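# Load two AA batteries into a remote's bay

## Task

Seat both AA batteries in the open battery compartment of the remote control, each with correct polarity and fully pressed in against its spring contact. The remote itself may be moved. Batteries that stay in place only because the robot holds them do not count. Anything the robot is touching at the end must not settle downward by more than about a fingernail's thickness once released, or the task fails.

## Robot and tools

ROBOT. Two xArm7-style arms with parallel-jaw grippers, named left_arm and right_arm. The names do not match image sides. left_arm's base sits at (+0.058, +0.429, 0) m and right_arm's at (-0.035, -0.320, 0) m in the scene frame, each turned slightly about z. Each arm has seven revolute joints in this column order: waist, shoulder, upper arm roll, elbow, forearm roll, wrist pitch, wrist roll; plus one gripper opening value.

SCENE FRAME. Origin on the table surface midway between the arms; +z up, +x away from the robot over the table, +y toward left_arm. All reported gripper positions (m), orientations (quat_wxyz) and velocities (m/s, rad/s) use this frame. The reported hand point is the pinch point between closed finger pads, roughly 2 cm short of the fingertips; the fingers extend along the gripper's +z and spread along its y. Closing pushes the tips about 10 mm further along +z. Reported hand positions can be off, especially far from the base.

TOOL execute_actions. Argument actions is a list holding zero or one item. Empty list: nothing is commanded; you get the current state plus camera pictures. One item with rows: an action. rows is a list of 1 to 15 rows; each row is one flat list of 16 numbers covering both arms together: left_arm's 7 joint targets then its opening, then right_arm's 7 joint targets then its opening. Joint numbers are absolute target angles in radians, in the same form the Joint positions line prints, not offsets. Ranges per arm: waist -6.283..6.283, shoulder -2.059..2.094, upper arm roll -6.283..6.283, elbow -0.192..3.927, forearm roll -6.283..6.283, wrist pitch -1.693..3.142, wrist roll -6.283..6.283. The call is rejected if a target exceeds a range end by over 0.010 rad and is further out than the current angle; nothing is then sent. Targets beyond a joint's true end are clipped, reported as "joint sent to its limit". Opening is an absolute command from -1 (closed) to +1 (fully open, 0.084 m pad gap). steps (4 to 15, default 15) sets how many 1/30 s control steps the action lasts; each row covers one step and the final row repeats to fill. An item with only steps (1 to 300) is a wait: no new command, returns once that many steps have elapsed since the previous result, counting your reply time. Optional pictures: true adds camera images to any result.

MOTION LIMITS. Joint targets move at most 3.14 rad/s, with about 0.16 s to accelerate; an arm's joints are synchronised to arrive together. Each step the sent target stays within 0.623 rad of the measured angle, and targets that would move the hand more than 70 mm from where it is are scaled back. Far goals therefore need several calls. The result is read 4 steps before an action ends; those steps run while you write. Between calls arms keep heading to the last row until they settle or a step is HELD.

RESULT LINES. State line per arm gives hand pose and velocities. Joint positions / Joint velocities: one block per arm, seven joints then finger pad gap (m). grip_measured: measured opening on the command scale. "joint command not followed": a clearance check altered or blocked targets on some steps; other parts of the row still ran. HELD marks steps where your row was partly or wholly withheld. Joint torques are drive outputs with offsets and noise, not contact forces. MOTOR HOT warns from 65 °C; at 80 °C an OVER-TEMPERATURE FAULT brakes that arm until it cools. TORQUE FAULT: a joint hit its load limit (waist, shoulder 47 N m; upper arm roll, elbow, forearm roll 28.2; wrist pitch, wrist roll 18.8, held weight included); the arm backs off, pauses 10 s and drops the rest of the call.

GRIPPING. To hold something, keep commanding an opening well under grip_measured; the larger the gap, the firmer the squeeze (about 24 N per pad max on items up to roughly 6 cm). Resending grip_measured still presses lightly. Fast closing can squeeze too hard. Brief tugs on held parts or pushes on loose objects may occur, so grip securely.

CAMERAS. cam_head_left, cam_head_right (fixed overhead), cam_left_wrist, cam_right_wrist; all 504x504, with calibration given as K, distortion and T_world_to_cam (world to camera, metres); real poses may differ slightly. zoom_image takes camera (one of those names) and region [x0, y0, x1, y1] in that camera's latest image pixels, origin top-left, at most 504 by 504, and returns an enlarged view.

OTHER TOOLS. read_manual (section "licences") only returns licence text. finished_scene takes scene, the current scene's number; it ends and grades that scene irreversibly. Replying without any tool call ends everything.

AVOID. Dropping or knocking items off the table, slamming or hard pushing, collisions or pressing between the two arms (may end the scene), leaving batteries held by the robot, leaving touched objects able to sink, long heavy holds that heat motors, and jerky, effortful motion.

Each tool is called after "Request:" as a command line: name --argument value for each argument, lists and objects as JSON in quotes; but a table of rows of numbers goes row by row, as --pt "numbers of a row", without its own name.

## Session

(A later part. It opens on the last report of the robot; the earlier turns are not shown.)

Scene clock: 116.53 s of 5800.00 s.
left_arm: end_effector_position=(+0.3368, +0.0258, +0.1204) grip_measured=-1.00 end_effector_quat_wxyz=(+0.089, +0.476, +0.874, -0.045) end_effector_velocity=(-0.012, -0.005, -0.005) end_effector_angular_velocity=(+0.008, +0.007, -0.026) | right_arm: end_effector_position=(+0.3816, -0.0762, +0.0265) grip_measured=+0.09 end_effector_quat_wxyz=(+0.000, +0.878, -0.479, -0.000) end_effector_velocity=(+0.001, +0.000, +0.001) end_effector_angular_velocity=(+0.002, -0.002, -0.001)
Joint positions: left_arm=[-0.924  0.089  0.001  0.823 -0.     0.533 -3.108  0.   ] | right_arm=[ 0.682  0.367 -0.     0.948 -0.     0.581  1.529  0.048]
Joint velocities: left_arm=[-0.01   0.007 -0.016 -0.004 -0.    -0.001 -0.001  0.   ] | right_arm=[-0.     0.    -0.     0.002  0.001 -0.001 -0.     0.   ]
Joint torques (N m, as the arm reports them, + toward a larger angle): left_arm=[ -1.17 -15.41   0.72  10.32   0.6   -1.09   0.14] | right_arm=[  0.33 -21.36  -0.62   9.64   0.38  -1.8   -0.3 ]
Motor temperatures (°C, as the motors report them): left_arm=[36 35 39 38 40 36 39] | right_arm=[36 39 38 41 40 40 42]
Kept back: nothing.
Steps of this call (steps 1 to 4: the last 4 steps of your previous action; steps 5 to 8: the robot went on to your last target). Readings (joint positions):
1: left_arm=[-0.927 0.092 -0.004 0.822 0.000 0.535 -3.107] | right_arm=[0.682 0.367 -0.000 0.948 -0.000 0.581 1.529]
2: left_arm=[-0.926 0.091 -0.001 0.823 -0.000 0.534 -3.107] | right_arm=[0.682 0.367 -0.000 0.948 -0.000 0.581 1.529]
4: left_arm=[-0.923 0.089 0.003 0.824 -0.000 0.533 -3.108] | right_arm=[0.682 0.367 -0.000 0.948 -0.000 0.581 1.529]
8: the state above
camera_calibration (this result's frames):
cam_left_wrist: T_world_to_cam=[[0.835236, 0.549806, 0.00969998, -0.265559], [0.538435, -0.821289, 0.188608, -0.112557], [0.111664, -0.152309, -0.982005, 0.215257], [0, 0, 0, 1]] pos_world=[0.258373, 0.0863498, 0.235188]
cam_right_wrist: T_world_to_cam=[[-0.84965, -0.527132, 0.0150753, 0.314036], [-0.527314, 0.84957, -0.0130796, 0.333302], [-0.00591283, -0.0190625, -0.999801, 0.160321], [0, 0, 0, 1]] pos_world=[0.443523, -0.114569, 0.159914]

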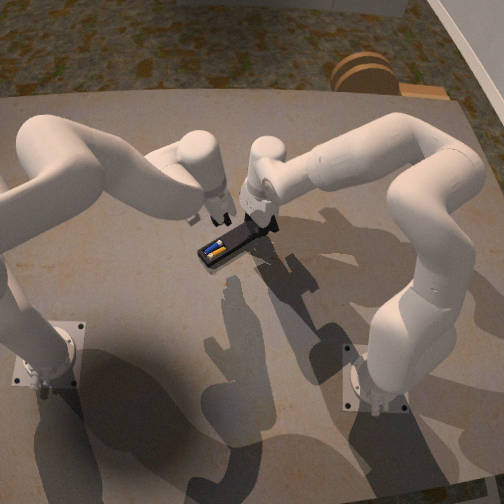

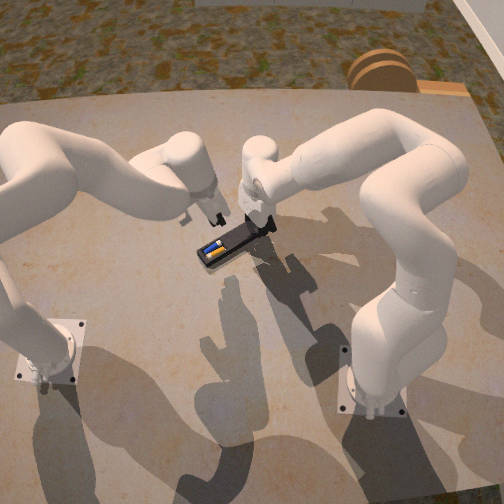

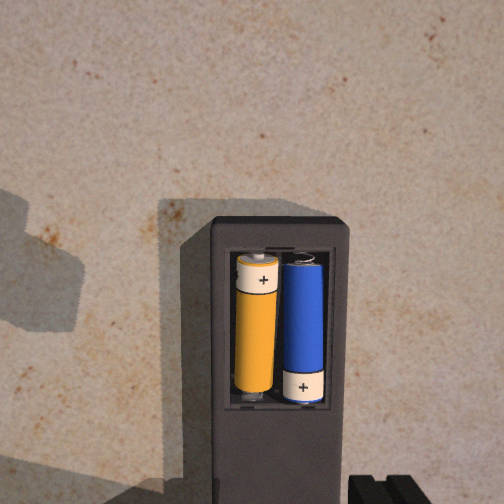

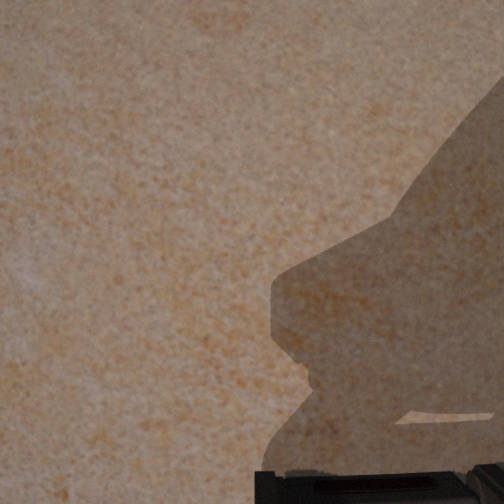

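Request:
execute_actions --actions '[{"rows":[[-0.930,0.14,0,0.87,0,0.60,-3.113,-1,0.6816,0.367,0,0.9484,0,0.5814,1.529,-0.25],[-0.935,0.19,0,0.90,0,0.64,-3.118,-1,0.6816,0.367,0,0.9484,0,0.5814,1.529,-0.25],[-0.9425,0.23,0,0.925,0,0.675,-3.126,-1,0.6816,0.367,0,0.9484,0,0.5814,1.529,-0.25],[-0.9425,0.2613,0,0.9322,0,0.6709,-3.126,-1,0.6816,0.367,0,0.9484,0,0.5814,1.529,-0.25],[-0.9425,0.2613,0,0.9322,0,0.6709,-3.126,-1,0.6816,0.367,0,0.9484,0,0.5814,1.529,-0.25],[-0.9425,0.2613,0,0.9322,0,0.6709,-3.126,-1,0.6816,0.367,0,0.9484,0,0.5814,1.529,-0.25],[-0.9425,0.2613,0,0.9322,0,0.6709,-3.126,-1,0.6816,0.367,0,0.9484,0,0.5814,1.529,-0.25],[-0.9425,0.2613,0,0.9322,0,0.6709,-3.126,-1,0.6816,0.367,0,0.9484,0,0.5814,1.529,-0.25],[-0.9425,0.2613,0,0.9322,0,0.6709,-3.126,-1,0.6816,0.367,0,0.9484,0,0.5814,1.529,-0.25],[-0.9425,0.2660,0,0.9315,0,0.6655,-3.126,-1,0.6816,0.367,0,0.9484,0,0.5814,1.529,-0.25],[-0.9425,0.2710,0,0.9307,0,0.6596,-3.126,-1,0.6816,0.367,0,0.9484,0,0.5814,1.529,-0.25],[-0.9425,0.2771,0,0.9297,0,0.6526,-3.126,-1,0.6816,0.367,0,0.9484,0,0.5814,1.529,-0.25],[-0.9425,0.2816,0,0.9290,0,0.6474,-3.126,-1,0.6816,0.367,0,0.9484,0,0.5814,1.529,-0.25],[-0.9425,0.2861,0,0.9283,0,0.6422,-3.126,-1,0.6816,0.367,0,0.9484,0,0.5814,1.529,-0.25]],"steps":15}]'

Request:
execute_actions --actions '[{"rows":[[-0.9425,0.2884,0,0.9280,0,0.6396,-3.126,-1,0.6816,0.367,0,0.9484,0,0.5814,1.529,-0.25],[-0.9425,0.2906,0,0.9276,0,0.6369,-3.126,-1,0.6816,0.367,0,0.9484,0,0.5814,1.529,-0.25],[-0.9425,0.2929,0,0.9273,0,0.6343,-3.126,-1,0.6816,0.367,0,0.9484,0,0.5814,1.529,-0.25],[-0.9425,0.2952,0,0.9269,0,0.6317,-3.126,-1,0.6816,0.367,0,0.9484,0,0.5814,1.529,-0.25],[-0.9425,0.2974,0,0.9266,0,0.6291,-3.126,-1,0.6816,0.367,0,0.9484,0,0.5814,1.529,-0.25],[-0.9425,0.2997,0,0.9262,0,0.6265,-3.126,-1,0.6816,0.367,0,0.9484,0,0.5814,1.529,-0.25],[-0.9425,0.3008,0,0.9260,0,0.6252,-3.126,-1,0.6816,0.367,0,0.9484,0,0.5814,1.529,-0.25],[-0.9425,0.3020,0,0.9259,0,0.6239,-3.126,-1,0.6816,0.367,0,0.9484,0,0.5814,1.529,-0.25],[-0.9425,0.3031,0,0.9257,0,0.6226,-3.126,-1,0.6816,0.367,0,0.9484,0,0.5814,1.529,-0.25],[-0.9425,0.3042,0,0.9255,0,0.6213,-3.126,-1,0.6816,0.367,0,0.9484,0,0.5814,1.529,-0.25],[-0.9425,0.3053,0,0.9253,0,0.6200,-3.126,-1,0.6816,0.367,0,0.9484,0,0.5814,1.529,-0.25],[-0.9425,0.3065,0,0.9252,0,0.6187,-3.126,-1,0.6816,0.367,0,0.9484,0,0.5814,1.529,-0.25]],"steps":15}]'

Request:
execute_actions --actions '[{"steps":6}]'

Scene clock: 118.43 s of 5800.00 s.
left_arm: end_effector_position=(+0.3204, +0.0330, +0.0624) grip_measured=-1.00 end_effector_quat_wxyz=(-0.002, +0.479, +0.878, +0.001) end_effector_velocity=(+0.053, -0.057, +0.046) end_effector_angular_velocity=(-0.187, -0.130, +0.023) | right_arm: end_effector_position=(+0.3816, -0.0762, +0.0265) grip_measured=+0.09 end_effector_quat_wxyz=(-0.000, +0.878, -0.479, -0.000) end_effector_velocity=(+0.001, -0.000, +0.000) end_effector_angular_velocity=(-0.000, -0.001, +0.000)
Joint positions: left_arm=[-0.943  0.265 -0.     0.93  -0.     0.668 -3.126  0.   ] | right_arm=[ 0.682  0.367 -0.     0.948 -0.     0.581  1.529  0.048]
Joint velocities: left_arm=[ 0.01  -0.009  0.015  0.092  0.002 -0.127 -0.001  0.   ] | right_arm=[-0.    -0.    -0.     0.001 -0.001  0.     0.    -0.   ]
Joint torques (N m, as the arm reports them, + toward a larger angle): left_arm=[ -2.2  -14.83   0.15   8.08   0.62  -0.63   0.07] | right_arm=[  0.25 -21.29  -0.7    9.62   0.49  -1.79  -0.3 ]
Motor temperatures (°C, as the motors report them): left_arm=[36 35 39 38 40 36 39] | right_arm=[36 39 38 41 40 40 42]
Steps of this call (steps 1 to 15: the robot went on to your last target; steps 16 to 46: nothing new was sent; steps 47 to 57: the first 11 steps of this action). Readings (joint positions):
47: left_arm=[-0.925 0.091 0.000 0.824 0.000 0.534 -3.108] | right_arm=[0.682 0.367 -0.000 0.948 -0.000 0.581 1.529]
48: left_arm=[-0.926 0.096 0.000 0.830 -0.000 0.543 -3.109] | right_arm=[0.682 0.367 -0.000 0.948 -0.000 0.581 1.529]
50: left_arm=[-0.931 0.145 0.001 0.875 -0.000 0.602 -3.115] | right_arm=[0.682 0.367 -0.000 0.948 -0.000 0.581 1.529]
54: left_arm=[-0.943 0.265 -0.002 0.924 -0.000 0.669 -3.125] | right_arm=[0.682 0.367 -0.000 0.948 -0.000 0.581 1.529]
57: the state above

Scene clock: 118.93 s of 5800.00 s.
left_arm: end_effector_position=(+0.3215, +0.0316, +0.0469) grip_measured=-1.00 end_effector_quat_wxyz=(+0.001, +0.479, +0.878, -0.000) end_effector_velocity=(+0.002, -0.006, -0.006) end_effector_angular_velocity=(-0.016, -0.012, -0.005) | right_arm: end_effector_position=(+0.3815, -0.0764, +0.0263) grip_measured=+0.09 end_effector_quat_wxyz=(+0.000, +0.878, -0.480, -0.000) end_effector_velocity=(+0.001, -0.006, -0.003) end_effector_angular_velocity=(-0.007, +0.004, -0.010)
Joint positions: left_arm=[-0.942  0.302 -0.     0.926 -0.     0.623 -3.126  0.   ] | right_arm=[ 0.682  0.367 -0.     0.948  0.     0.581  1.529  0.048]
Joint velocities: left_arm=[-0.001  0.02  -0.002  0.003  0.002 -0.037  0.     0.   ] | right_arm=[-0.003  0.005 -0.008 -0.004 -0.002 -0.001  0.001 -0.   ]
Joint torques (N m, as the arm reports them, + toward a larger angle): left_arm=[ -1.96 -16.51   0.23   9.     0.6   -1.06   0.06] | right_arm=[  0.82 -21.98   0.15   9.98   0.41  -1.73  -0.43]
Motor temperatures (°C, as the motors report them): left_arm=[36 35 39 38 40 36 39] | right_arm=[36 39 38 41 40 40 42]
Steps of this call (steps 1 to 4: the last 4 steps of your previous action; steps 5 to 15: the first 11 steps of this action). Readings (joint positions):
5: left_arm=[-0.942 0.284 0.000 0.928 0.000 0.644 -3.126] | right_arm=[0.682 0.367 -0.000 0.948 -0.000 0.581 1.529]
6: left_arm=[-0.942 0.287 0.000 0.927 -0.000 0.642 -3.126] | right_arm=[0.682 0.367 -0.000 0.948 -0.000 0.581 1.529]
8: left_arm=[-0.942 0.291 0.000 0.927 -0.000 0.637 -3.126] | right_arm=[0.682 0.367 -0.000 0.948 -0.000 0.581 1.529]
12: left_arm=[-0.942 0.299 0.000 0.926 0.000 0.627 -3.126] | right_arm=[0.682 0.367 -0.000 0.948 -0.000 0.581 1.529]
15: the state above

Scene clock: 119.13 s of 5800.00 s.
left_arm: end_effector_position=(+0.3218, +0.0310, +0.0463) grip_measured=-1.00 end_effector_quat_wxyz=(+0.001, +0.479, +0.878, -0.001) end_effector_velocity=(-0.001, -0.000, -0.001) end_effector_angular_velocity=(-0.000, +0.001, +0.001) | right_arm: end_effector_position=(+0.3817, -0.0768, +0.0262) grip_measured=+0.09 end_effector_quat_wxyz=(+0.000, +0.877, -0.480, -0.000) end_effector_velocity=(+0.000, +0.001, +0.000) end_effector_angular_velocity=(+0.001, -0.001, +0.001)
Joint positions: left_arm=[-0.943  0.304 -0.     0.926 -0.     0.619 -3.126  0.   ] | right_arm=[ 0.681  0.367 -0.001  0.948 -0.     0.581  1.529  0.048]
Joint velocities: left_arm=[-0.001  0.003  0.    -0.    -0.002 -0.003 -0.001  0.   ] | right_arm=[ 0.     0.     0.001  0.001 -0.     0.     0.    -0.   ]
Joint torques (N m, as the arm reports them, + toward a larger angle): left_arm=[ -1.51 -14.71   0.41   8.17   0.78  -1.06   0.17] | right_arm=[  1.78 -22.12   0.78   9.96   0.43  -1.7   -0.39]
Motor temperatures (°C, as the motors report them): left_arm=[36 35 39 38 40 36 39] | right_arm=[36 39 38 41 40 40 42]
Kept back: nothing.
Steps of this call (steps 1 to 4: the last 4 steps of your previous action; steps 5 to 6: the robot went on to your last target). Readings (joint positions):
1: left_arm=[-0.943 0.303 -0.000 0.926 -0.000 0.621 -3.126] | right_arm=[0.681 0.367 -0.000 0.948 -0.000 0.581 1.529]
2: left_arm=[-0.943 0.304 -0.000 0.926 -0.000 0.620 -3.126] | right_arm=[0.681 0.367 -0.001 0.948 -0.000 0.581 1.529]
4: left_arm=[-0.943 0.304 -0.000 0.926 -0.000 0.619 -3.126] | right_arm=[0.681 0.367 -0.001 0.948 -0.000 0.581 1.529]
6: the state above

Request:
execute_actions --actions '[{"rows":[[-0.9425,0.3068,0,0.9240,0,0.6171,-3.126,-1,0.6816,0.367,0,0.9484,0,0.5814,1.529,-0.25],[-0.9425,0.3065,0,0.9221,0,0.6156,-3.126,-1,0.6816,0.367,0,0.9484,0,0.5814,1.529,-0.25],[-0.9425,0.3055,0,0.9202,0,0.6147,-3.126,-1,0.6816,0.367,0,0.9484,0,0.5814,1.529,-0.25],[-0.9425,0.3046,0,0.9183,0,0.6138,-3.126,-1,0.6816,0.367,0,0.9484,0,0.5814,1.529,-0.25],[-0.9425,0.3036,0,0.9164,0,0.6129,-3.126,-1,0.6816,0.367,0,0.9484,0,0.5814,1.529,-0.25],[-0.9425,0.3026,0,0.9146,0,0.6120,-3.126,-1,0.6816,0.367,0,0.9484,0,0.5814,1.529,-0.25],[-0.9425,0.3016,0,0.9127,0,0.6110,-3.126,-1,0.6816,0.367,0,0.9484,0,0.5814,1.529,-0.25],[-0.9425,0.3007,0,0.9108,0,0.6101,-3.126,-1,0.6816,0.367,0,0.9484,0,0.5814,1.529,-0.25],[-0.9425,0.2997,0,0.9089,0,0.6092,-3.126,-1,0.6816,0.367,0,0.9484,0,0.5814,1.529,-0.25],[-0.9425,0.2987,0,0.9070,0,0.6083,-3.126,-1,0.6816,0.367,0,0.9484,0,0.5814,1.529,-0.25],[-0.9425,0.2978,0,0.9051,0,0.6074,-3.126,-1,0.6816,0.367,0,0.9484,0,0.5814,1.529,-0.25],[-0.9425,0.2968,0,0.9032,0,0.6065,-3.126,-1,0.6816,0.367,0,0.9484,0,0.5814,1.529,-0.25],[-0.9425,0.2958,0,0.9013,0,0.6056,-3.126,-1,0.6816,0.367,0,0.9484,0,0.5814,1.529,-0.25],[-0.9425,0.2949,0,0.8994,0,0.6047,-3.126,-1,0.6816,0.367,0,0.9484,0,0.5814,1.529,-0.25]],"steps":15}]'

Request:
execute_actions --actions '[{"steps":8}]'

Scene clock: 119.90 s of 5800.00 s.
left_arm: end_effector_position=(+0.3201, +0.0336, +0.0448) grip_measured=-1.00 end_effector_quat_wxyz=(+0.002, +0.479, +0.878, -0.001) end_effector_velocity=(-0.040, +0.063, -0.055) end_effector_angular_velocity=(+0.142, +0.093, +0.003) | right_arm: end_effector_position=(+0.3812, -0.0759, +0.0264) grip_measured=+0.09 end_effector_quat_wxyz=(+0.000, +0.878, -0.479, -0.000) end_effector_velocity=(-0.001, +0.016, +0.009) end_effector_angular_velocity=(+0.016, -0.013, +0.030)
Joint positions: left_arm=[-0.943  0.299 -0.     0.911  0.     0.607 -3.126  0.   ] | right_arm=[0.682 0.367 0.001 0.948 0.    0.582 1.529 0.048]
Joint velocities: left_arm=[ 0.001  0.016  0.003 -0.137  0.001  0.018  0.     0.   ] | right_arm=[ 0.008 -0.013  0.019  0.009  0.     0.002 -0.004 -0.   ]
Joint torques (N m, as the arm reports them, + toward a larger angle): left_arm=[ -1.3  -12.41   0.63   5.53   0.66   0.19   0.1 ] | right_arm=[  1.38 -21.51   0.61  10.32   0.37  -1.97  -0.4 ]
Motor temperatures (°C, as the motors report them): left_arm=[36 35 39 38 40 36 39] | right_arm=[36 39 38 41 40 40 42]
Steps of this call (steps 1 to 12: the robot went on to your last target; steps 13 to 23: the first 11 steps of this action). Readings (joint positions):
13: left_arm=[-0.943 0.305 -0.000 0.926 -0.000 0.618 -3.126] | right_arm=[0.681 0.367 -0.001 0.948 -0.000 0.581 1.529]
14: left_arm=[-0.943 0.305 -0.000 0.926 -0.000 0.618 -3.126] | right_arm=[0.681 0.367 -0.001 0.948 -0.000 0.581 1.529]
16: left_arm=[-0.943 0.304 -0.000 0.923 -0.000 0.615 -3.126] | right_arm=[0.681 0.367 -0.000 0.948 -0.000 0.581 1.529]
20: left_arm=[-0.943 0.301 -0.000 0.917 -0.000 0.609 -3.126] | right_arm=[0.681 0.367 -0.000 0.948 0.000 0.582 1.529]
23: the state above

Scene clock: 120.17 s of 5800.00 s.
left_arm: end_effector_position=(+0.3172, +0.0383, +0.0416) grip_measured=-1.00 end_effector_quat_wxyz=(-0.002, +0.479, +0.878, +0.001) end_effector_velocity=(-0.000, +0.001, +0.000) end_effector_angular_velocity=(+0.001, +0.001, +0.001) | right_arm: end_effector_position=(+0.3810, -0.0748, +0.0267) grip_measured=+0.09 end_effector_quat_wxyz=(-0.000, +0.878, -0.478, -0.000) end_effector_velocity=(+0.000, -0.001, -0.001) end_effector_angular_velocity=(-0.001, +0.000, -0.002)
Joint positions: left_arm=[-0.942  0.297  0.     0.898  0.     0.605 -3.126  0.   ] | right_arm=[0.683 0.367 0.002 0.949 0.    0.581 1.529 0.048]
Joint velocities: left_arm=[ 0.    -0.002 -0.    -0.001  0.     0.002 -0.001  0.   ] | right_arm=[-0.001  0.001 -0.001 -0.    -0.    -0.001 -0.     0.   ]
Joint torques (N m, as the arm reports them, + toward a larger angle): left_arm=[ -1.55 -14.92   0.58   6.89   0.48   0.08   0.14] | right_arm=[ -1.54 -21.86  -2.48  10.04   0.22  -1.91  -0.32]
Motor temperatures (°C, as the motors report them): left_arm=[36 35 39 38 40 36 39] | right_arm=[36 39 38 41 40 40 42]
Kept back: nothing.
Steps of this call (steps 1 to 4: the last 4 steps of your previous action; steps 5 to 8: the robot went on to your last target). Readings (joint positions):
1: left_arm=[-0.943 0.300 0.000 0.907 0.000 0.607 -3.126] | right_arm=[0.682 0.367 0.001 0.949 0.000 0.582 1.529]
2: left_arm=[-0.942 0.300 0.000 0.902 0.000 0.607 -3.126] | right_arm=[0.683 0.367 0.002 0.949 0.000 0.582 1.529]
4: left_arm=[-0.942 0.298 0.000 0.899 0.000 0.605 -3.126] | right_arm=[0.683 0.367 0.002 0.949 0.000 0.582 1.529]
8: the state above

Request:
execute_actions --actions '[{"rows":[[-0.9425,0.2920,0,0.8999,0,0.6081,-3.126,-1,0.6816,0.367,0,0.9484,0,0.5814,1.529,-0.25],[-0.9425,0.2870,0,0.9007,0,0.6138,-3.126,-1,0.6816,0.367,0,0.9484,0,0.5814,1.529,-0.25],[-0.9425,0.2800,0,0.9018,0,0.6219,-3.126,-1,0.6816,0.367,0,0.9484,0,0.5814,1.529,-0.25],[-0.9425,0.2710,0,0.9031,0,0.6323,-3.126,-1,0.6816,0.367,0,0.9484,0,0.5814,1.529,-0.25],[-0.9425,0.2633,0,0.9043,0,0.6412,-3.126,-1,0.6816,0.367,0,0.9484,0,0.5814,1.529,-0.25],[-0.9425,0.2633,0,0.9043,0,0.6412,-3.126,-1,0.6816,0.367,0,0.9484,0,0.5814,1.529,-0.25],[-0.950,0.256,0,0.895,0,0.639,-3.133,-1,0.6816,0.367,0,0.9484,0,0.5814,1.529,-0.25],[-0.960,0.248,0,0.883,0,0.635,-3.143,-1,0.6816,0.367,0,0.9484,0,0.5814,1.529,-0.25],[-0.970,0.241,0,0.871,0,0.630,-3.153,-1,0.6816,0.367,0,0.9484,0,0.5814,1.529,-0.25],[-0.980,0.2341,0,0.8589,0,0.6248,-3.163,-1,0.6816,0.367,0,0.9484,0,0.5814,1.529,-0.25]],"steps":15}]'

Request:
execute_actions --actions '[{"rows":[[-0.980,0.2341,0,0.8589,0,0.6248,-3.163,-1,0.6816,0.367,0,0.9484,0,0.5814,1.529,-0.25],[-0.980,0.2376,0,0.8583,0,0.6207,-3.163,-1,0.6816,0.367,0,0.9484,0,0.5814,1.529,-0.25],[-0.980,0.2411,0,0.8577,0,0.6166,-3.163,-1,0.6816,0.367,0,0.9484,0,0.5814,1.529,-0.25],[-0.980,0.2446,0,0.8571,0,0.6126,-3.163,-1,0.6816,0.367,0,0.9484,0,0.5814,1.529,-0.25],[-0.980,0.2481,0,0.8566,0,0.6085,-3.163,-1,0.6816,0.367,0,0.9484,0,0.5814,1.529,-0.25],[-0.980,0.2504,0,0.8562,0,0.6058,-3.163,-1,0.6816,0.367,0,0.9484,0,0.5814,1.529,-0.25],[-0.980,0.2527,0,0.8558,0,0.6030,-3.163,-1,0.6816,0.367,0,0.9484,0,0.5814,1.529,-0.25],[-0.980,0.2545,0,0.8555,0,0.6010,-3.163,-1,0.6816,0.367,0,0.9484,0,0.5814,1.529,-0.25],[-0.980,0.2562,0,0.8552,0,0.5990,-3.163,-1,0.6816,0.367,0,0.9484,0,0.5814,1.529,-0.25],[-0.980,0.2574,0,0.8550,0,0.5976,-3.163,-1,0.6816,0.367,0,0.9484,0,0.5814,1.529,-0.25],[-0.980,0.2586,0,0.8548,0,0.5962,-3.163,-1,0.6816,0.367,0,0.9484,0,0.5814,1.529,-0.25],[-0.980,0.2597,0,0.8546,0,0.5949,-3.163,-1,0.6816,0.367,0,0.9484,0,0.5814,1.529,-0.25],[-0.980,0.2609,0,0.8544,0,0.5935,-3.163,-1,0.6816,0.367,0,0.9484,0,0.5814,1.529,-0.25],[-0.980,0.2621,0,0.8542,0,0.5921,-3.163,-1,0.6816,0.367,0,0.9484,0,0.5814,1.529,-0.25]],"steps":15}]'

Request:
execute_actions --actions '[{"steps":8}]'

Scene clock: 121.23 s of 5800.00 s.
left_arm: end_effector_position=(+0.3039, +0.0375, +0.0570) grip_measured=-1.00 end_effector_quat_wxyz=(+0.001, +0.478, +0.878, -0.000) end_effector_velocity=(-0.181, +0.008, -0.030) end_effector_angular_velocity=(+0.054, +0.047, -0.087) | right_arm: end_effector_position=(+0.3818, -0.0763, +0.0266) grip_measured=+0.09 end_effector_quat_wxyz=(-0.000, +0.878, -0.480, +0.000) end_effector_velocity=(-0.001, +0.002, -0.000) end_effector_angular_velocity=(+0.001, +0.001, +0.003)
Joint positions: left_arm=[-0.969  0.241  0.001  0.872 -0.     0.629 -3.153  0.   ] | right_arm=[ 0.681  0.367 -0.     0.949 -0.     0.581  1.529  0.048]
Joint velocities: left_arm=[-0.275 -0.171 -0.044 -0.34   0.001 -0.098 -0.231  0.   ] | right_arm=[ 0.002  0.     0.002 -0.001  0.001  0.    -0.    -0.   ]
Joint torques (N m, as the arm reports them, + toward a larger angle): left_arm=[ -0.33 -16.16  -0.42   9.91   0.44  -0.84   0.56] | right_arm=[  0.51 -21.29  -0.37   9.67   0.45  -1.83  -0.39]
Motor temperatures (°C, as the motors report them): left_arm=[36 35 39 38 40 36 39] | right_arm=[36 39 38 41 40 40 42]
Steps of this call (steps 1 to 21: the robot went on to your last target; steps 22 to 32: the first 11 steps of this action). Readings (joint positions):
22: left_arm=[-0.942 0.295 0.000 0.898 0.000 0.605 -3.126] | right_arm=[0.681 0.367 -0.001 0.948 -0.000 0.581 1.529]
23: left_arm=[-0.942 0.294 0.000 0.899 0.000 0.607 -3.126] | right_arm=[0.681 0.367 -0.001 0.949 -0.000 0.581 1.529]
25: left_arm=[-0.942 0.287 0.000 0.899 -0.000 0.617 -3.126] | right_arm=[0.681 0.367 -0.001 0.949 -0.000 0.581 1.529]
29: left_arm=[-0.945 0.260 0.001 0.902 -0.000 0.638 -3.130] | right_arm=[0.681 0.367 -0.000 0.949 -0.000 0.581 1.529]
32: the state above

Scene clock: 121.73 s of 5800.00 s.
left_arm: end_effector_position=(+0.2967, +0.0380, +0.0461) grip_measured=-1.00 end_effector_quat_wxyz=(-0.000, +0.479, +0.878, +0.000) end_effector_velocity=(+0.001, -0.002, -0.015) end_effector_angular_velocity=(-0.009, -0.004, +0.002) | right_arm: end_effector_position=(+0.3816, -0.0762, +0.0265) grip_measured=+0.09 end_effector_quat_wxyz=(-0.000, +0.878, -0.479, +0.000) end_effector_velocity=(-0.000, -0.000, -0.000) end_effector_angular_velocity=(-0.001, +0.001, -0.000)
Joint positions: left_arm=[-0.98   0.257  0.     0.855 -0.     0.599 -3.163  0.   ] | right_arm=[ 0.682  0.367 -0.     0.948  0.     0.581  1.529  0.048]
Joint velocities: left_arm=[-0.     0.037  0.    -0.004 -0.002 -0.051 -0.     0.   ] | right_arm=[-0.    -0.    -0.    -0.001 -0.     0.     0.     0.   ]
Joint torques (N m, as the arm reports them, + toward a larger angle): left_arm=[ -1.66 -17.5    0.32   9.44   0.65  -0.72   0.25] | right_arm=[  0.68 -21.27  -0.38   9.6    0.38  -1.75  -0.36]
Motor temperatures (°C, as the motors report them): left_arm=[36 35 39 38 40 36 39] | right_arm=[36 39 38 41 40 40 42]
Steps of this call (steps 1 to 4: the last 4 steps of your previous action; steps 5 to 15: the first 11 steps of this action). Readings (joint positions):
5: left_arm=[-0.981 0.235 -0.001 0.858 0.000 0.625 -3.163] | right_arm=[0.682 0.367 -0.000 0.948 0.000 0.581 1.529]
6: left_arm=[-0.980 0.235 0.000 0.859 -0.000 0.625 -3.163] | right_arm=[0.682 0.367 -0.000 0.948 0.000 0.581 1.529]
8: left_arm=[-0.979 0.238 0.001 0.859 -0.000 0.619 -3.163] | right_arm=[0.682 0.367 -0.000 0.948 0.000 0.581 1.529]
12: left_arm=[-0.980 0.251 0.000 0.856 -0.000 0.606 -3.163] | right_arm=[0.682 0.367 -0.000 0.948 0.000 0.581 1.529]
15: the state above

Scene clock: 122.00 s of 5800.00 s.
left_arm: end_effector_position=(+0.2972, +0.0373, +0.0447) grip_measured=-1.00 end_effector_quat_wxyz=(+0.001, +0.480, +0.878, -0.000) end_effector_velocity=(-0.000, -0.000, -0.000) end_effector_angular_velocity=(-0.001, +0.001, +0.001) | right_arm: end_effector_position=(+0.3816, -0.0762, +0.0265) grip_measured=+0.09 end_effector_quat_wxyz=(+0.000, +0.878, -0.479, -0.000) end_effector_velocity=(-0.001, +0.000, +0.000) end_effector_angular_velocity=(+0.000, +0.000, -0.001)
Joint positions: left_arm=[-0.98   0.261  0.     0.855  0.     0.592 -3.163  0.   ] | right_arm=[ 0.682  0.367 -0.     0.948  0.     0.581  1.529  0.048]
Joint velocities: left_arm=[ 0.     0.001 -0.    -0.001 -0.002 -0.002  0.     0.   ] | right_arm=[ 0.001 -0.001  0.    -0.001  0.001  0.     0.001 -0.   ]
Joint torques (N m, as the arm reports them, + toward a larger angle): left_arm=[ -1.9  -15.66   0.08   8.4    0.68  -0.84   0.04] | right_arm=[  0.53 -21.41  -0.38   9.54   0.32  -1.7   -0.42]
Motor temperatures (°C, as the motors report them): left_arm=[36 35 39 38 40 36 39] | right_arm=[36 39 38 41 40 40 42]
Kept back: nothing.
Steps of this call (steps 1 to 4: the last 4 steps of your previous action; steps 5 to 8: the robot went on to your last target). Readings (joint positions):
1: left_arm=[-0.980 0.258 0.000 0.855 -0.000 0.598 -3.163] | right_arm=[0.682 0.367 -0.000 0.948 0.000 0.581 1.529]
2: left_arm=[-0.980 0.259 0.000 0.855 -0.000 0.596 -3.163] | right_arm=[0.682 0.367 -0.000 0.948 0.000 0.581 1.529]
4: left_arm=[-0.980 0.261 0.000 0.855 0.000 0.593 -3.163] | right_arm=[0.682 0.367 -0.000 0.948 0.000 0.581 1.529]
8: the state above

Request:
execute_actions --actions '[{"rows":[[-0.980,0.2635,0,0.8540,0,0.5905,-3.163,-1,0.6816,0.367,0,0.9484,0,0.5814,1.529,-0.25],[-0.980,0.2652,0,0.8550,0,0.5898,-3.163,-1,0.6816,0.367,0,0.9484,0,0.5814,1.529,-0.25],[-0.980,0.2669,0,0.8568,0,0.5899,-3.163,-1,0.6816,0.367,0,0.9484,0,0.5814,1.529,-0.25],[-0.980,0.2685,0,0.8585,0,0.5900,-3.163,-1,0.6816,0.367,0,0.9484,0,0.5814,1.529,-0.25],[-0.980,0.2702,0,0.8603,0,0.5901,-3.163,-1,0.6816,0.367,0,0.9484,0,0.5814,1.529,-0.25],[-0.980,0.2719,0,0.8621,0,0.5902,-3.163,-1,0.6816,0.367,0,0.9484,0,0.5814,1.529,-0.25],[-0.980,0.2735,0,0.8638,0,0.5903,-3.163,-1,0.6816,0.367,0,0.9484,0,0.5814,1.529,-0.25],[-0.980,0.2752,0,0.8656,0,0.5904,-3.163,-1,0.6816,0.367,0,0.9484,0,0.5814,1.529,-0.25],[-0.980,0.2766,0,0.8674,0,0.5908,-3.163,-1,0.6816,0.367,0,0.9484,0,0.5814,1.529,-0.25],[-0.980,0.2778,0,0.8693,0,0.5915,-3.163,-1,0.6816,0.367,0,0.9484,0,0.5814,1.529,-0.25],[-0.980,0.2790,0,0.8711,0,0.5921,-3.163,-1,0.6816,0.367,0,0.9484,0,0.5814,1.529,-0.25],[-0.980,0.2802,0,0.8730,0,0.5928,-3.163,-1,0.6816,0.367,0,0.9484,0,0.5814,1.529,-0.25],[-0.980,0.2814,0,0.8748,0,0.5934,-3.163,-1,0.6816,0.367,0,0.9484,0,0.5814,1.529,-0.25],[-0.980,0.2826,0,0.8767,0,0.5941,-3.163,-1,0.6816,0.367,0,0.9484,0,0.5814,1.529,-0.25]],"steps":15}]'

Request:
execute_actions --actions '[{"steps":8}]'

Scene clock: 122.77 s of 5800.00 s.
left_arm: end_effector_position=(+0.2984, +0.0348, +0.0413) grip_measured=-1.00 end_effector_quat_wxyz=(-0.000, +0.480, +0.877, +0.000) end_effector_velocity=(+0.006, -0.009, +0.000) end_effector_angular_velocity=(+0.011, +0.007, +0.000) | right_arm: end_effector_position=(+0.3815, -0.0763, +0.0265) grip_measured=+0.09 end_effector_quat_wxyz=(+0.000, +0.878, -0.479, -0.000) end_effector_velocity=(-0.002, -0.001, -0.003) end_effector_angular_velocity=(-0.003, +0.005, -0.002)
Joint positions: left_arm=[-0.98   0.278 -0.     0.867 -0.     0.591 -3.163  0.   ] | right_arm=[ 0.682  0.367 -0.     0.948 -0.     0.582  1.529  0.048]
Joint velocities: left_arm=[ 0.     0.033 -0.     0.055 -0.001  0.035  0.001  0.   ] | right_arm=[ 0.     0.005 -0.001 -0.003  0.    -0.002  0.002 -0.   ]
Joint torques (N m, as the arm reports them, + toward a larger angle): left_arm=[ -1.73 -14.4    0.39   7.85   0.73  -0.96   0.13] | right_arm=[  0.78 -21.79  -0.08   9.93   0.39  -1.68  -0.42]
Motor temperatures (°C, as the motors report them): left_arm=[36 35 39 37 40 36 39] | right_arm=[36 39 38 41 40 40 42]
Steps of this call (steps 1 to 12: the robot went on to your last target; steps 13 to 23: the first 11 steps of this action). Readings (joint positions):
13: left_arm=[-0.980 0.262 0.000 0.855 0.000 0.592 -3.163] | right_arm=[0.682 0.367 -0.000 0.948 0.000 0.581 1.529]
14: left_arm=[-0.980 0.262 0.000 0.855 0.000 0.591 -3.163] | right_arm=[0.682 0.367 -0.000 0.948 0.000 0.581 1.529]
16: left_arm=[-0.980 0.264 -0.000 0.857 -0.000 0.591 -3.163] | right_arm=[0.682 0.367 -0.000 0.948 0.000 0.581 1.529]
20: left_arm=[-0.980 0.270 -0.000 0.864 -0.000 0.591 -3.163] | right_arm=[0.682 0.367 -0.000 0.948 0.000 0.581 1.529]
23: the state above

Scene clock: 123.03 s of 5800.00 s.
left_arm: end_effector_position=(+0.2995, +0.0329, +0.0415) grip_measured=-1.00 end_effector_quat_wxyz=(-0.000, +0.480, +0.877, +0.000) end_effector_velocity=(-0.000, +0.000, +0.000) end_effector_angular_velocity=(+0.000, +0.000, +0.002) | right_arm: end_effector_position=(+0.3815, -0.0764, +0.0264) grip_measured=+0.09 end_effector_quat_wxyz=(+0.000, +0.878, -0.479, -0.000) end_effector_velocity=(+0.000, +0.000, +0.000) end_effector_angular_velocity=(-0.000, -0.001, +0.001)
Joint positions: left_arm=[-0.98   0.283 -0.     0.876 -0.     0.594 -3.163  0.   ] | right_arm=[ 0.682  0.367 -0.     0.948 -0.     0.581  1.529  0.048]
Joint velocities: left_arm=[ 0.    -0.001  0.    -0.001 -0.     0.001 -0.002  0.   ] | right_arm=[ 0.001 -0.     0.     0.001 -0.001  0.     0.     0.   ]
Joint torques (N m, as the arm reports them, + toward a larger angle): left_arm=[ -1.22 -14.21   0.84   7.9    0.73  -0.96   0.19] | right_arm=[  0.95 -22.04   0.15   9.99   0.43  -1.71  -0.42]
Motor temperatures (°C, as the motors report them): left_arm=[36 35 39 37 40 36 39] | right_arm=[36 39 38 41 40 40 42]
Kept back: nothing.
Steps of this call (steps 1 to 4: the last 4 steps of your previous action; steps 5 to 8: the robot went on to your last target). Readings (joint positions):
1: left_arm=[-0.980 0.279 -0.000 0.869 -0.000 0.592 -3.163] | right_arm=[0.682 0.367 -0.000 0.948 -0.000 0.581 1.529]
2: left_arm=[-0.980 0.280 -0.000 0.871 -0.000 0.592 -3.163] | right_arm=[0.682 0.367 -0.000 0.948 -0.000 0.581 1.529]
4: left_arm=[-0.980 0.282 -0.000 0.874 -0.000 0.594 -3.163] | right_arm=[0.682 0.367 -0.000 0.948 -0.000 0.581 1.529]
8: the state above

Request:
execute_actions --actions '[{"rows":[[-0.980,0.2790,0,0.8772,0,0.5982,-3.163,-1,0.6816,0.367,0,0.9484,0,0.5814,1.529,-0.25],[-0.980,0.2730,0,0.8781,0,0.6051,-3.163,-1,0.6816,0.367,0,0.9484,0,0.5814,1.529,-0.25],[-0.980,0.2640,0,0.8795,0,0.6155,-3.163,-1,0.6816,0.367,0,0.9484,0,0.5814,1.529,-0.25],[-0.980,0.2520,0,0.8813,0,0.6293,-3.163,-1,0.6816,0.367,0,0.9484,0,0.5814,1.529,-0.25],[-0.980,0.2400,0,0.8830,0,0.6430,-3.163,-1,0.6816,0.367,0,0.9484,0,0.5814,1.529,-0.25],[-0.970,0.20,0,0.87,0,0.63,-3.15,-1,0.6816,0.367,0,0.9484,0,0.5814,1.529,-0.25],[-0.925,0.0904,0,0.8234,0,0.533,-3.108,-1,0.6816,0.367,0,0.9484,0,0.5814,1.529,-0.25]],"steps":15}]'

Request:
execute_actions --actions '[{"steps":10}]' --pictures true

Request:
zoom_image --camera "cam_left_wrist" --region '[180,200,400,460]'

Scene clock: 123.73 s of 5800.00 s.
left_arm: end_effector_position=(+0.3328, +0.0244, +0.1167) grip_measured=-1.00 end_effector_quat_wxyz=(+0.081, +0.477, +0.874, -0.041) end_effector_velocity=(+0.271, -0.031, +0.330) end_effector_angular_velocity=(-0.838, -0.623, +0.242) | right_arm: end_effector_position=(+0.3816, -0.0760, +0.0266) grip_measured=+0.09 end_effector_quat_wxyz=(-0.000, +0.878, -0.479, +0.000) end_effector_velocity=(+0.000, -0.001, -0.001) end_effector_angular_velocity=(-0.001, +0.000, -0.002)
Joint positions: left_arm=[-0.932  0.102  0.001  0.834  0.     0.55  -3.115  0.   ] | right_arm=[0.682 0.367 0.    0.949 0.    0.581 1.529 0.048]
Joint velocities: left_arm=[ 0.288 -0.612  0.132 -0.071 -0.004 -0.503  0.183  0.   ] | right_arm=[-0.001  0.001 -0.001 -0.001 -0.    -0.001  0.     0.   ]
Joint torques (N m, as the arm reports them, + toward a larger angle): left_arm=[-13.22   0.99  -3.99   6.28   0.64   0.39  -0.13] | right_arm=[  0.23 -21.28  -0.71   9.66   0.37  -1.85  -0.38]
Motor temperatures (°C, as the motors report them): left_arm=[36 35 39 37 40 36 39] | right_arm=[36 39 38 41 40 40 42]
Steps of this call (steps 1 to 10: the robot went on to your last target; steps 11 to 21: the first 11 steps of this action). Readings (joint positions):
11: left_arm=[-0.980 0.283 -0.000 0.877 -0.000 0.594 -3.163] | right_arm=[0.682 0.367 -0.000 0.948 -0.000 0.582 1.529]
12: left_arm=[-0.980 0.282 -0.000 0.877 0.000 0.596 -3.163] | right_arm=[0.682 0.367 -0.000 0.948 -0.000 0.581 1.529]
14: left_arm=[-0.980 0.274 0.001 0.876 0.000 0.608 -3.163] | right_arm=[0.682 0.367 0.000 0.949 0.000 0.581 1.529]
18: left_arm=[-0.972 0.208 -0.002 0.867 0.000 0.628 -3.151] | right_arm=[0.682 0.367 0.000 0.949 0.000 0.581 1.529]
21: the state above

Scene clock: 124.07 s of 5800.00 s.
left_arm: end_effector_position=(+0.3352, +0.0255, +0.1190) grip_measured=-1.00 end_effector_quat_wxyz=(+0.088, +0.478, +0.873, -0.044) end_effector_velocity=(+0.012, -0.003, +0.013) end_effector_angular_velocity=(-0.025, -0.020, +0.013) | right_arm: end_effector_position=(+0.3816, -0.0762, +0.0265) grip_measured=+0.09 end_effector_quat_wxyz=(-0.000, +0.878, -0.479, +0.000) end_effector_velocity=(+0.000, +0.000, +0.000) end_effector_angular_velocity=(+0.000, -0.001, +0.001)
Joint positions: left_arm=[-0.926  0.092 -0.001  0.823  0.     0.533 -3.108  0.   ] | right_arm=[0.682 0.367 0.    0.948 0.    0.581 1.529 0.048]
Joint velocities: left_arm=[ 0.005 -0.013  0.011  0.015  0.001 -0.005  0.001  0.   ] | right_arm=[ 0.001 -0.    -0.     0.    -0.001 -0.001  0.     0.   ]
Joint torques (N m, as the arm reports them, + toward a larger angle): left_arm=[ -2.25 -15.54   0.08  10.16   0.63  -1.17   0.06] | right_arm=[  0.12 -21.08  -0.68   9.61   0.31  -1.74  -0.42]
Motor temperatures (°C, as the motors report them): left_arm=[36 35 39 37 40 36 39] | right_arm=[36 39 38 41 40 40 42]
Kept back: nothing.
Steps of this call (steps 1 to 4: the last 4 steps of your previous action; steps 5 to 10: the robot went on to your last target). Readings (joint positions):
1: left_arm=[-0.925 0.088 0.004 0.833 -0.000 0.539 -3.111] | right_arm=[0.682 0.367 0.000 0.949 0.000 0.581 1.529]
2: left_arm=[-0.923 0.085 0.006 0.831 -0.000 0.534 -3.109] | right_arm=[0.682 0.367 0.000 0.948 0.000 0.581 1.529]
4: left_arm=[-0.924 0.089 0.002 0.824 -0.000 0.533 -3.108] | right_arm=[0.682 0.367 0.000 0.948 0.000 0.581 1.529]
8: left_arm=[-0.926 0.093 -0.001 0.821 0.000 0.534 -3.108] | right_arm=[0.682 0.367 0.000 0.948 0.000 0.581 1.529]
10: the state above
camera_calibration (this result's frames):
cam_left_wrist: T_world_to_cam=[[0.836765, 0.54748, 0.00949196, -0.264521], [0.536523, -0.823235, 0.185547, -0.110664], [0.109397, -0.150166, -0.98259, 0.214699], [0, 0, 0, 1]] pos_world=[0.257229, 0.0859581, 0.234005]
cam_right_wrist: T_world_to_cam=[[-0.849605, -0.527206, 0.014994, 0.314043], [-0.527387, 0.849525, -0.013055, 0.333277], [-0.0058551, -0.0189993, -0.999802, 0.160333], [0, 0, 0, 1]] pos_world=[0.443517, -0.114516, 0.159944]

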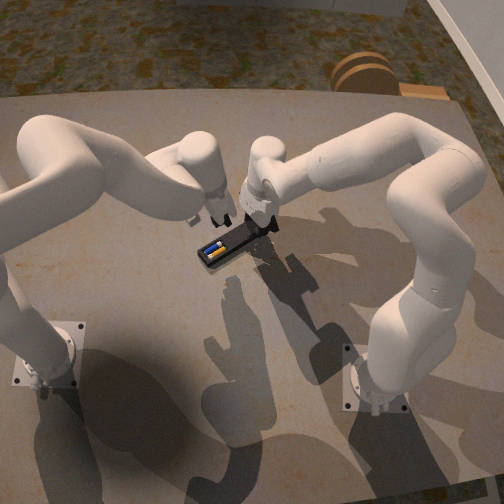

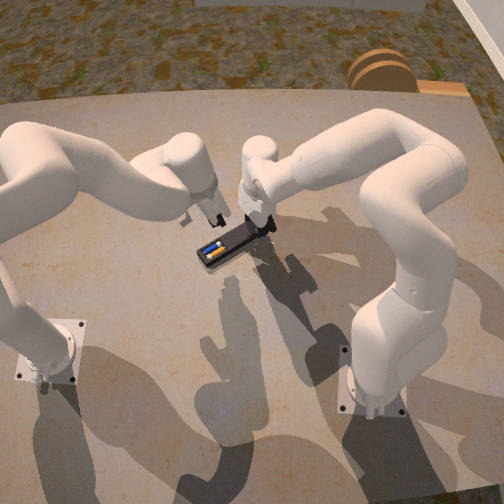

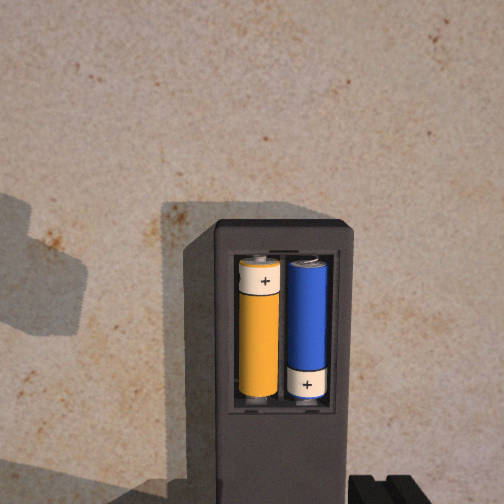

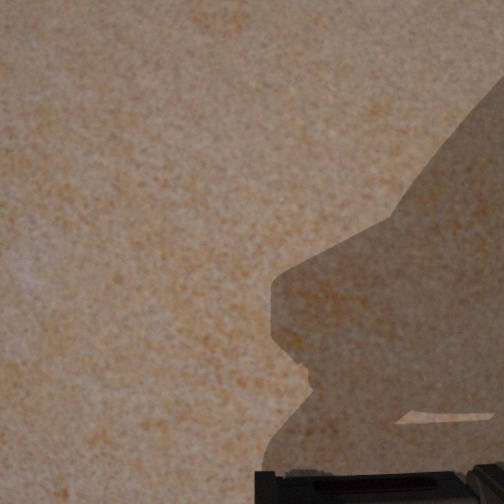

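Region (180, 200, 400, 460) of cam_left_wrist's 504x504 image, scaled by 1.938, with more detail than that image has; it fills the left 426 columns of this view, and the rest is white.

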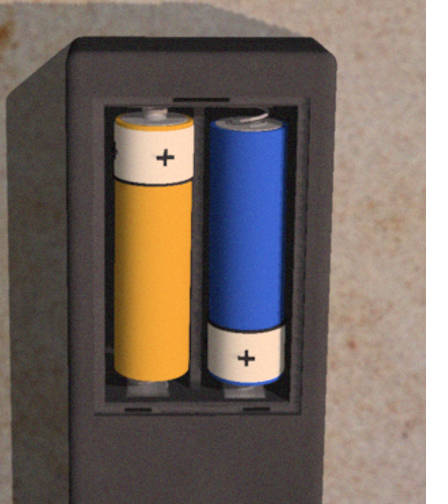

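Request:
execute_actions --actions '[{"rows":[[-0.85,0,0,0.78,0,0.7,-3.03,-1,0.6816,0.367,0,0.9484,0,0.5814,1.529,0.1],[-0.75,-0.1,0,0.75,0,0.85,-2.95,-1,0.6816,0.367,0,0.9484,0,0.5814,1.529,0.16],[-0.75,-0.1,0,0.75,0,0.85,-2.95,-1,0.6816,0.367,0,0.9484,0,0.5814,1.529,0.22],[-0.75,-0.1,0,0.75,0,0.85,-2.95,-1,0.6816,0.367,0,0.9484,0,0.5814,1.529,0.3],[-0.75,-0.1,0,0.75,0,0.85,-2.95,-1,0.6816,0.367,0,0.9484,0,0.5814,1.529,0.4],[-0.75,-0.1,0,0.75,0,0.85,-2.95,-1,0.6816,0.367,0,0.9484,0,0.5814,1.529,0.5],[-0.75,-0.1,0,0.75,0,0.85,-2.95,-1,0.6816,0.367,0,0.9484,0,0.5814,1.529,0.6],[-0.75,-0.1,0,0.75,0,0.85,-2.95,-1,0.6816,0.367,0,0.9484,0,0.5814,1.529,0.6],[-0.75,-0.1,0,0.75,0,0.85,-2.95,-1,0.6816,0.35,0,0.9494,0,0.60,1.529,0.6],[-0.75,-0.1,0,0.75,0,0.85,-2.95,-1,0.6816,0.32,0,0.952,0,0.632,1.529,0.6],[-0.75,-0.1,0,0.75,0,0.85,-2.95,-1,0.6816,0.28,0,0.956,0,0.676,1.529,0.6],[-0.75,-0.1,0,0.75,0,0.85,-2.95,-1,0.6816,0.2,0,0.965,0,0.765,1.529,0.6]],"steps":15}]'

Request:
execute_actions --actions '[{"steps":10}]' --pictures true

Request:
zoom_image --camera "cam_head_left" --region '[180,190,300,310]'

Scene clock: 124.87 s of 5800.00 s.
left_arm: end_effector_position=(+0.3480, +0.1397, +0.1464) grip_measured=-1.00 end_effector_quat_wxyz=(+0.004, +0.467, +0.884, -0.001) end_effector_velocity=(-0.058, -0.004, -0.022) end_effector_angular_velocity=(+0.101, +0.087, -0.158) | right_arm: end_effector_position=(+0.3793, -0.0775, +0.0329) grip_measured=+0.59 end_effector_quat_wxyz=(+0.003, +0.878, -0.479, -0.002) end_effector_velocity=(-0.035, -0.019, +0.197) end_effector_angular_velocity=(-0.058, +0.099, +0.005)
Joint positions: left_arm=[-0.747 -0.102  0.006  0.752  0.     0.846 -2.952  0.   ] | right_arm=[ 0.682  0.349  0.     0.947 -0.     0.606  1.529  0.069]
Joint velocities: left_arm=[-0.01   0.003 -0.101 -0.033 -0.001  0.097  0.049  0.   ] | right_arm=[ 0.001 -0.511  0.002 -0.008 -0.001  0.618 -0.001 -0.   ]
Joint torques (N m, as the arm reports them, + toward a larger angle): left_arm=[ -6.65 -10.51  -1.87  10.25   0.59  -1.05  -0.18] | right_arm=[  0.21 -33.79  -0.87  13.77   0.39  -2.    -0.39]
Motor temperatures (°C, as the motors report them): left_arm=[36 35 40 38 40 36 39] | right_arm=[36 39 38 41 40 40 42]
Steps of this call (steps 1 to 13: the robot went on to your last target; steps 14 to 24: the first 11 steps of this action). Readings (joint positions):
14: left_arm=[-0.925 0.090 -0.000 0.823 0.000 0.534 -3.108] | right_arm=[0.682 0.367 0.000 0.948 0.000 0.581 1.529]
15: left_arm=[-0.922 0.087 -0.001 0.821 0.000 0.543 -3.103] | right_arm=[0.682 0.367 -0.000 0.948 -0.000 0.581 1.529]
17: left_arm=[-0.891 0.051 -0.006 0.804 0.000 0.613 -3.070] | right_arm=[0.682 0.367 -0.000 0.949 -0.000 0.581 1.529]
21: left_arm=[-0.774 -0.074 0.005 0.761 0.000 0.803 -2.974] | right_arm=[0.682 0.367 -0.000 0.949 -0.000 0.581 1.529]
24: the state above

Scene clock: 125.20 s of 5800.00 s.
left_arm: end_effector_position=(+0.3437, +0.1383, +0.1443) grip_measured=-1.00 end_effector_quat_wxyz=(-0.000, +0.472, +0.881, +0.000) end_effector_velocity=(+0.002, +0.003, +0.001) end_effector_angular_velocity=(-0.001, -0.002, +0.008) | right_arm: end_effector_position=(+0.3767, -0.0790, +0.0972) grip_measured=+0.59 end_effector_quat_wxyz=(+0.002, +0.878, -0.479, -0.001) end_effector_velocity=(-0.026, -0.012, -0.036) end_effector_angular_velocity=(-0.049, +0.083, +0.005)
Joint positions: left_arm=[-0.751 -0.099 -0.     0.75  -0.     0.85  -2.95   0.   ] | right_arm=[ 0.682  0.201  0.     0.962 -0.     0.765  1.529  0.069]
Joint velocities: left_arm=[ 0.005 -0.004  0.003 -0.001  0.001  0.001 -0.     0.   ] | right_arm=[ 0.002  0.043  0.003 -0.039 -0.001  0.013  0.     0.   ]
Joint torques (N m, as the arm reports them, + toward a larger angle): left_arm=[ -1.95 -12.87   0.26  10.56   0.51  -0.83   0.28] | right_arm=[  0.25 -22.58  -0.58  12.36   0.41  -2.14  -0.34]
Motor temperatures (°C, as the motors report them): left_arm=[36 35 40 38 40 36 39] | right_arm=[36 39 38 41 40 40 42]
Kept back: nothing.
Steps of this call (steps 1 to 4: the last 4 steps of your previous action; steps 5 to 10: the robot went on to your last target). Readings (joint positions):
1: left_arm=[-0.748 -0.101 0.003 0.751 -0.000 0.848 -2.951] | right_arm=[0.682 0.327 0.000 0.948 -0.000 0.632 1.529]
2: left_arm=[-0.750 -0.100 -0.000 0.750 -0.000 0.849 -2.951] | right_arm=[0.682 0.295 0.000 0.951 -0.000 0.669 1.529]
4: left_arm=[-0.752 -0.099 -0.003 0.749 -0.000 0.850 -2.950] | right_arm=[0.682 0.222 -0.000 0.964 -0.000 0.737 1.529]
8: left_arm=[-0.751 -0.099 -0.001 0.750 -0.000 0.850 -2.950] | right_arm=[0.681 0.196 -0.000 0.968 0.000 0.763 1.529]
10: the state above
camera_calibration (this result's frames):
cam_left_wrist: T_world_to_cam=[[0.82805, 0.560635, 0.00467519, -0.331793], [0.56065, -0.827978, -0.0111472, -0.0062696], [-0.00237854, 0.0118516, -0.999927, 0.274089], [0, 0, 0, 1]] pos_world=[0.278908, 0.177576, 0.27555]
cam_right_wrist: T_world_to_cam=[[-0.849541, -0.527172, 0.0192364, 0.306854], [-0.527437, 0.849495, -0.0129556, 0.334059], [-0.00951142, -0.0211523, -0.999731, 0.232119], [0, 0, 0, 1]] pos_world=[0.439088, -0.117107, 0.230482]

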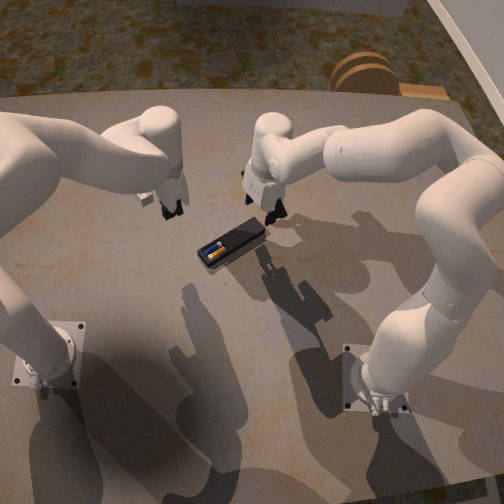

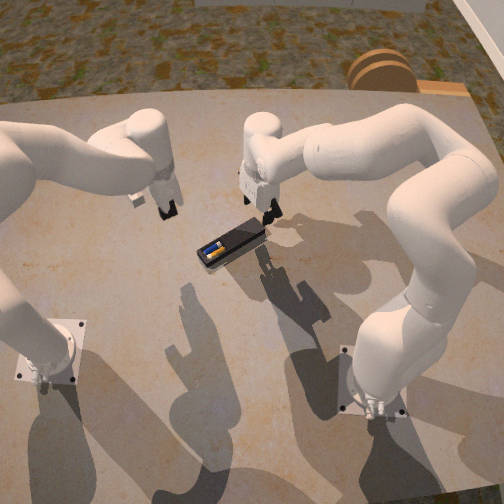

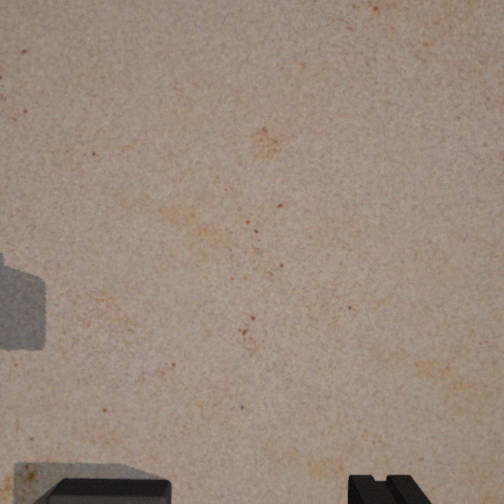

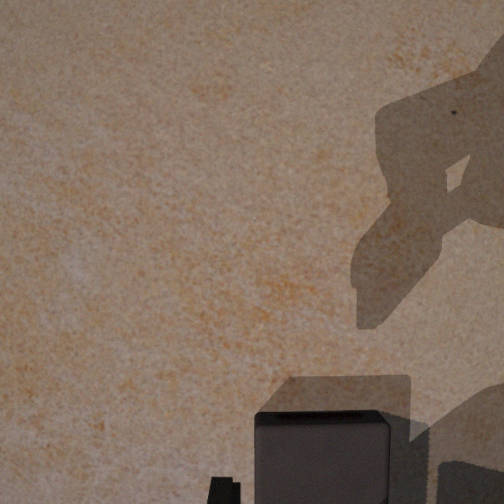

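Region (180, 190, 300, 310) of cam_head_left's 504x504 image, scaled by 4.200, with more detail than that image has.

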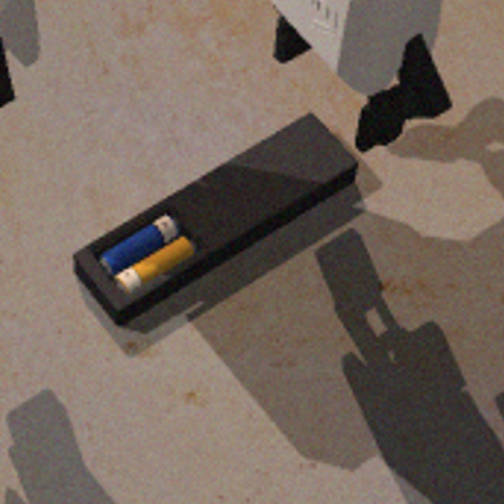

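Request:
finished_scene --scene 1

The scene is finished: the task was done.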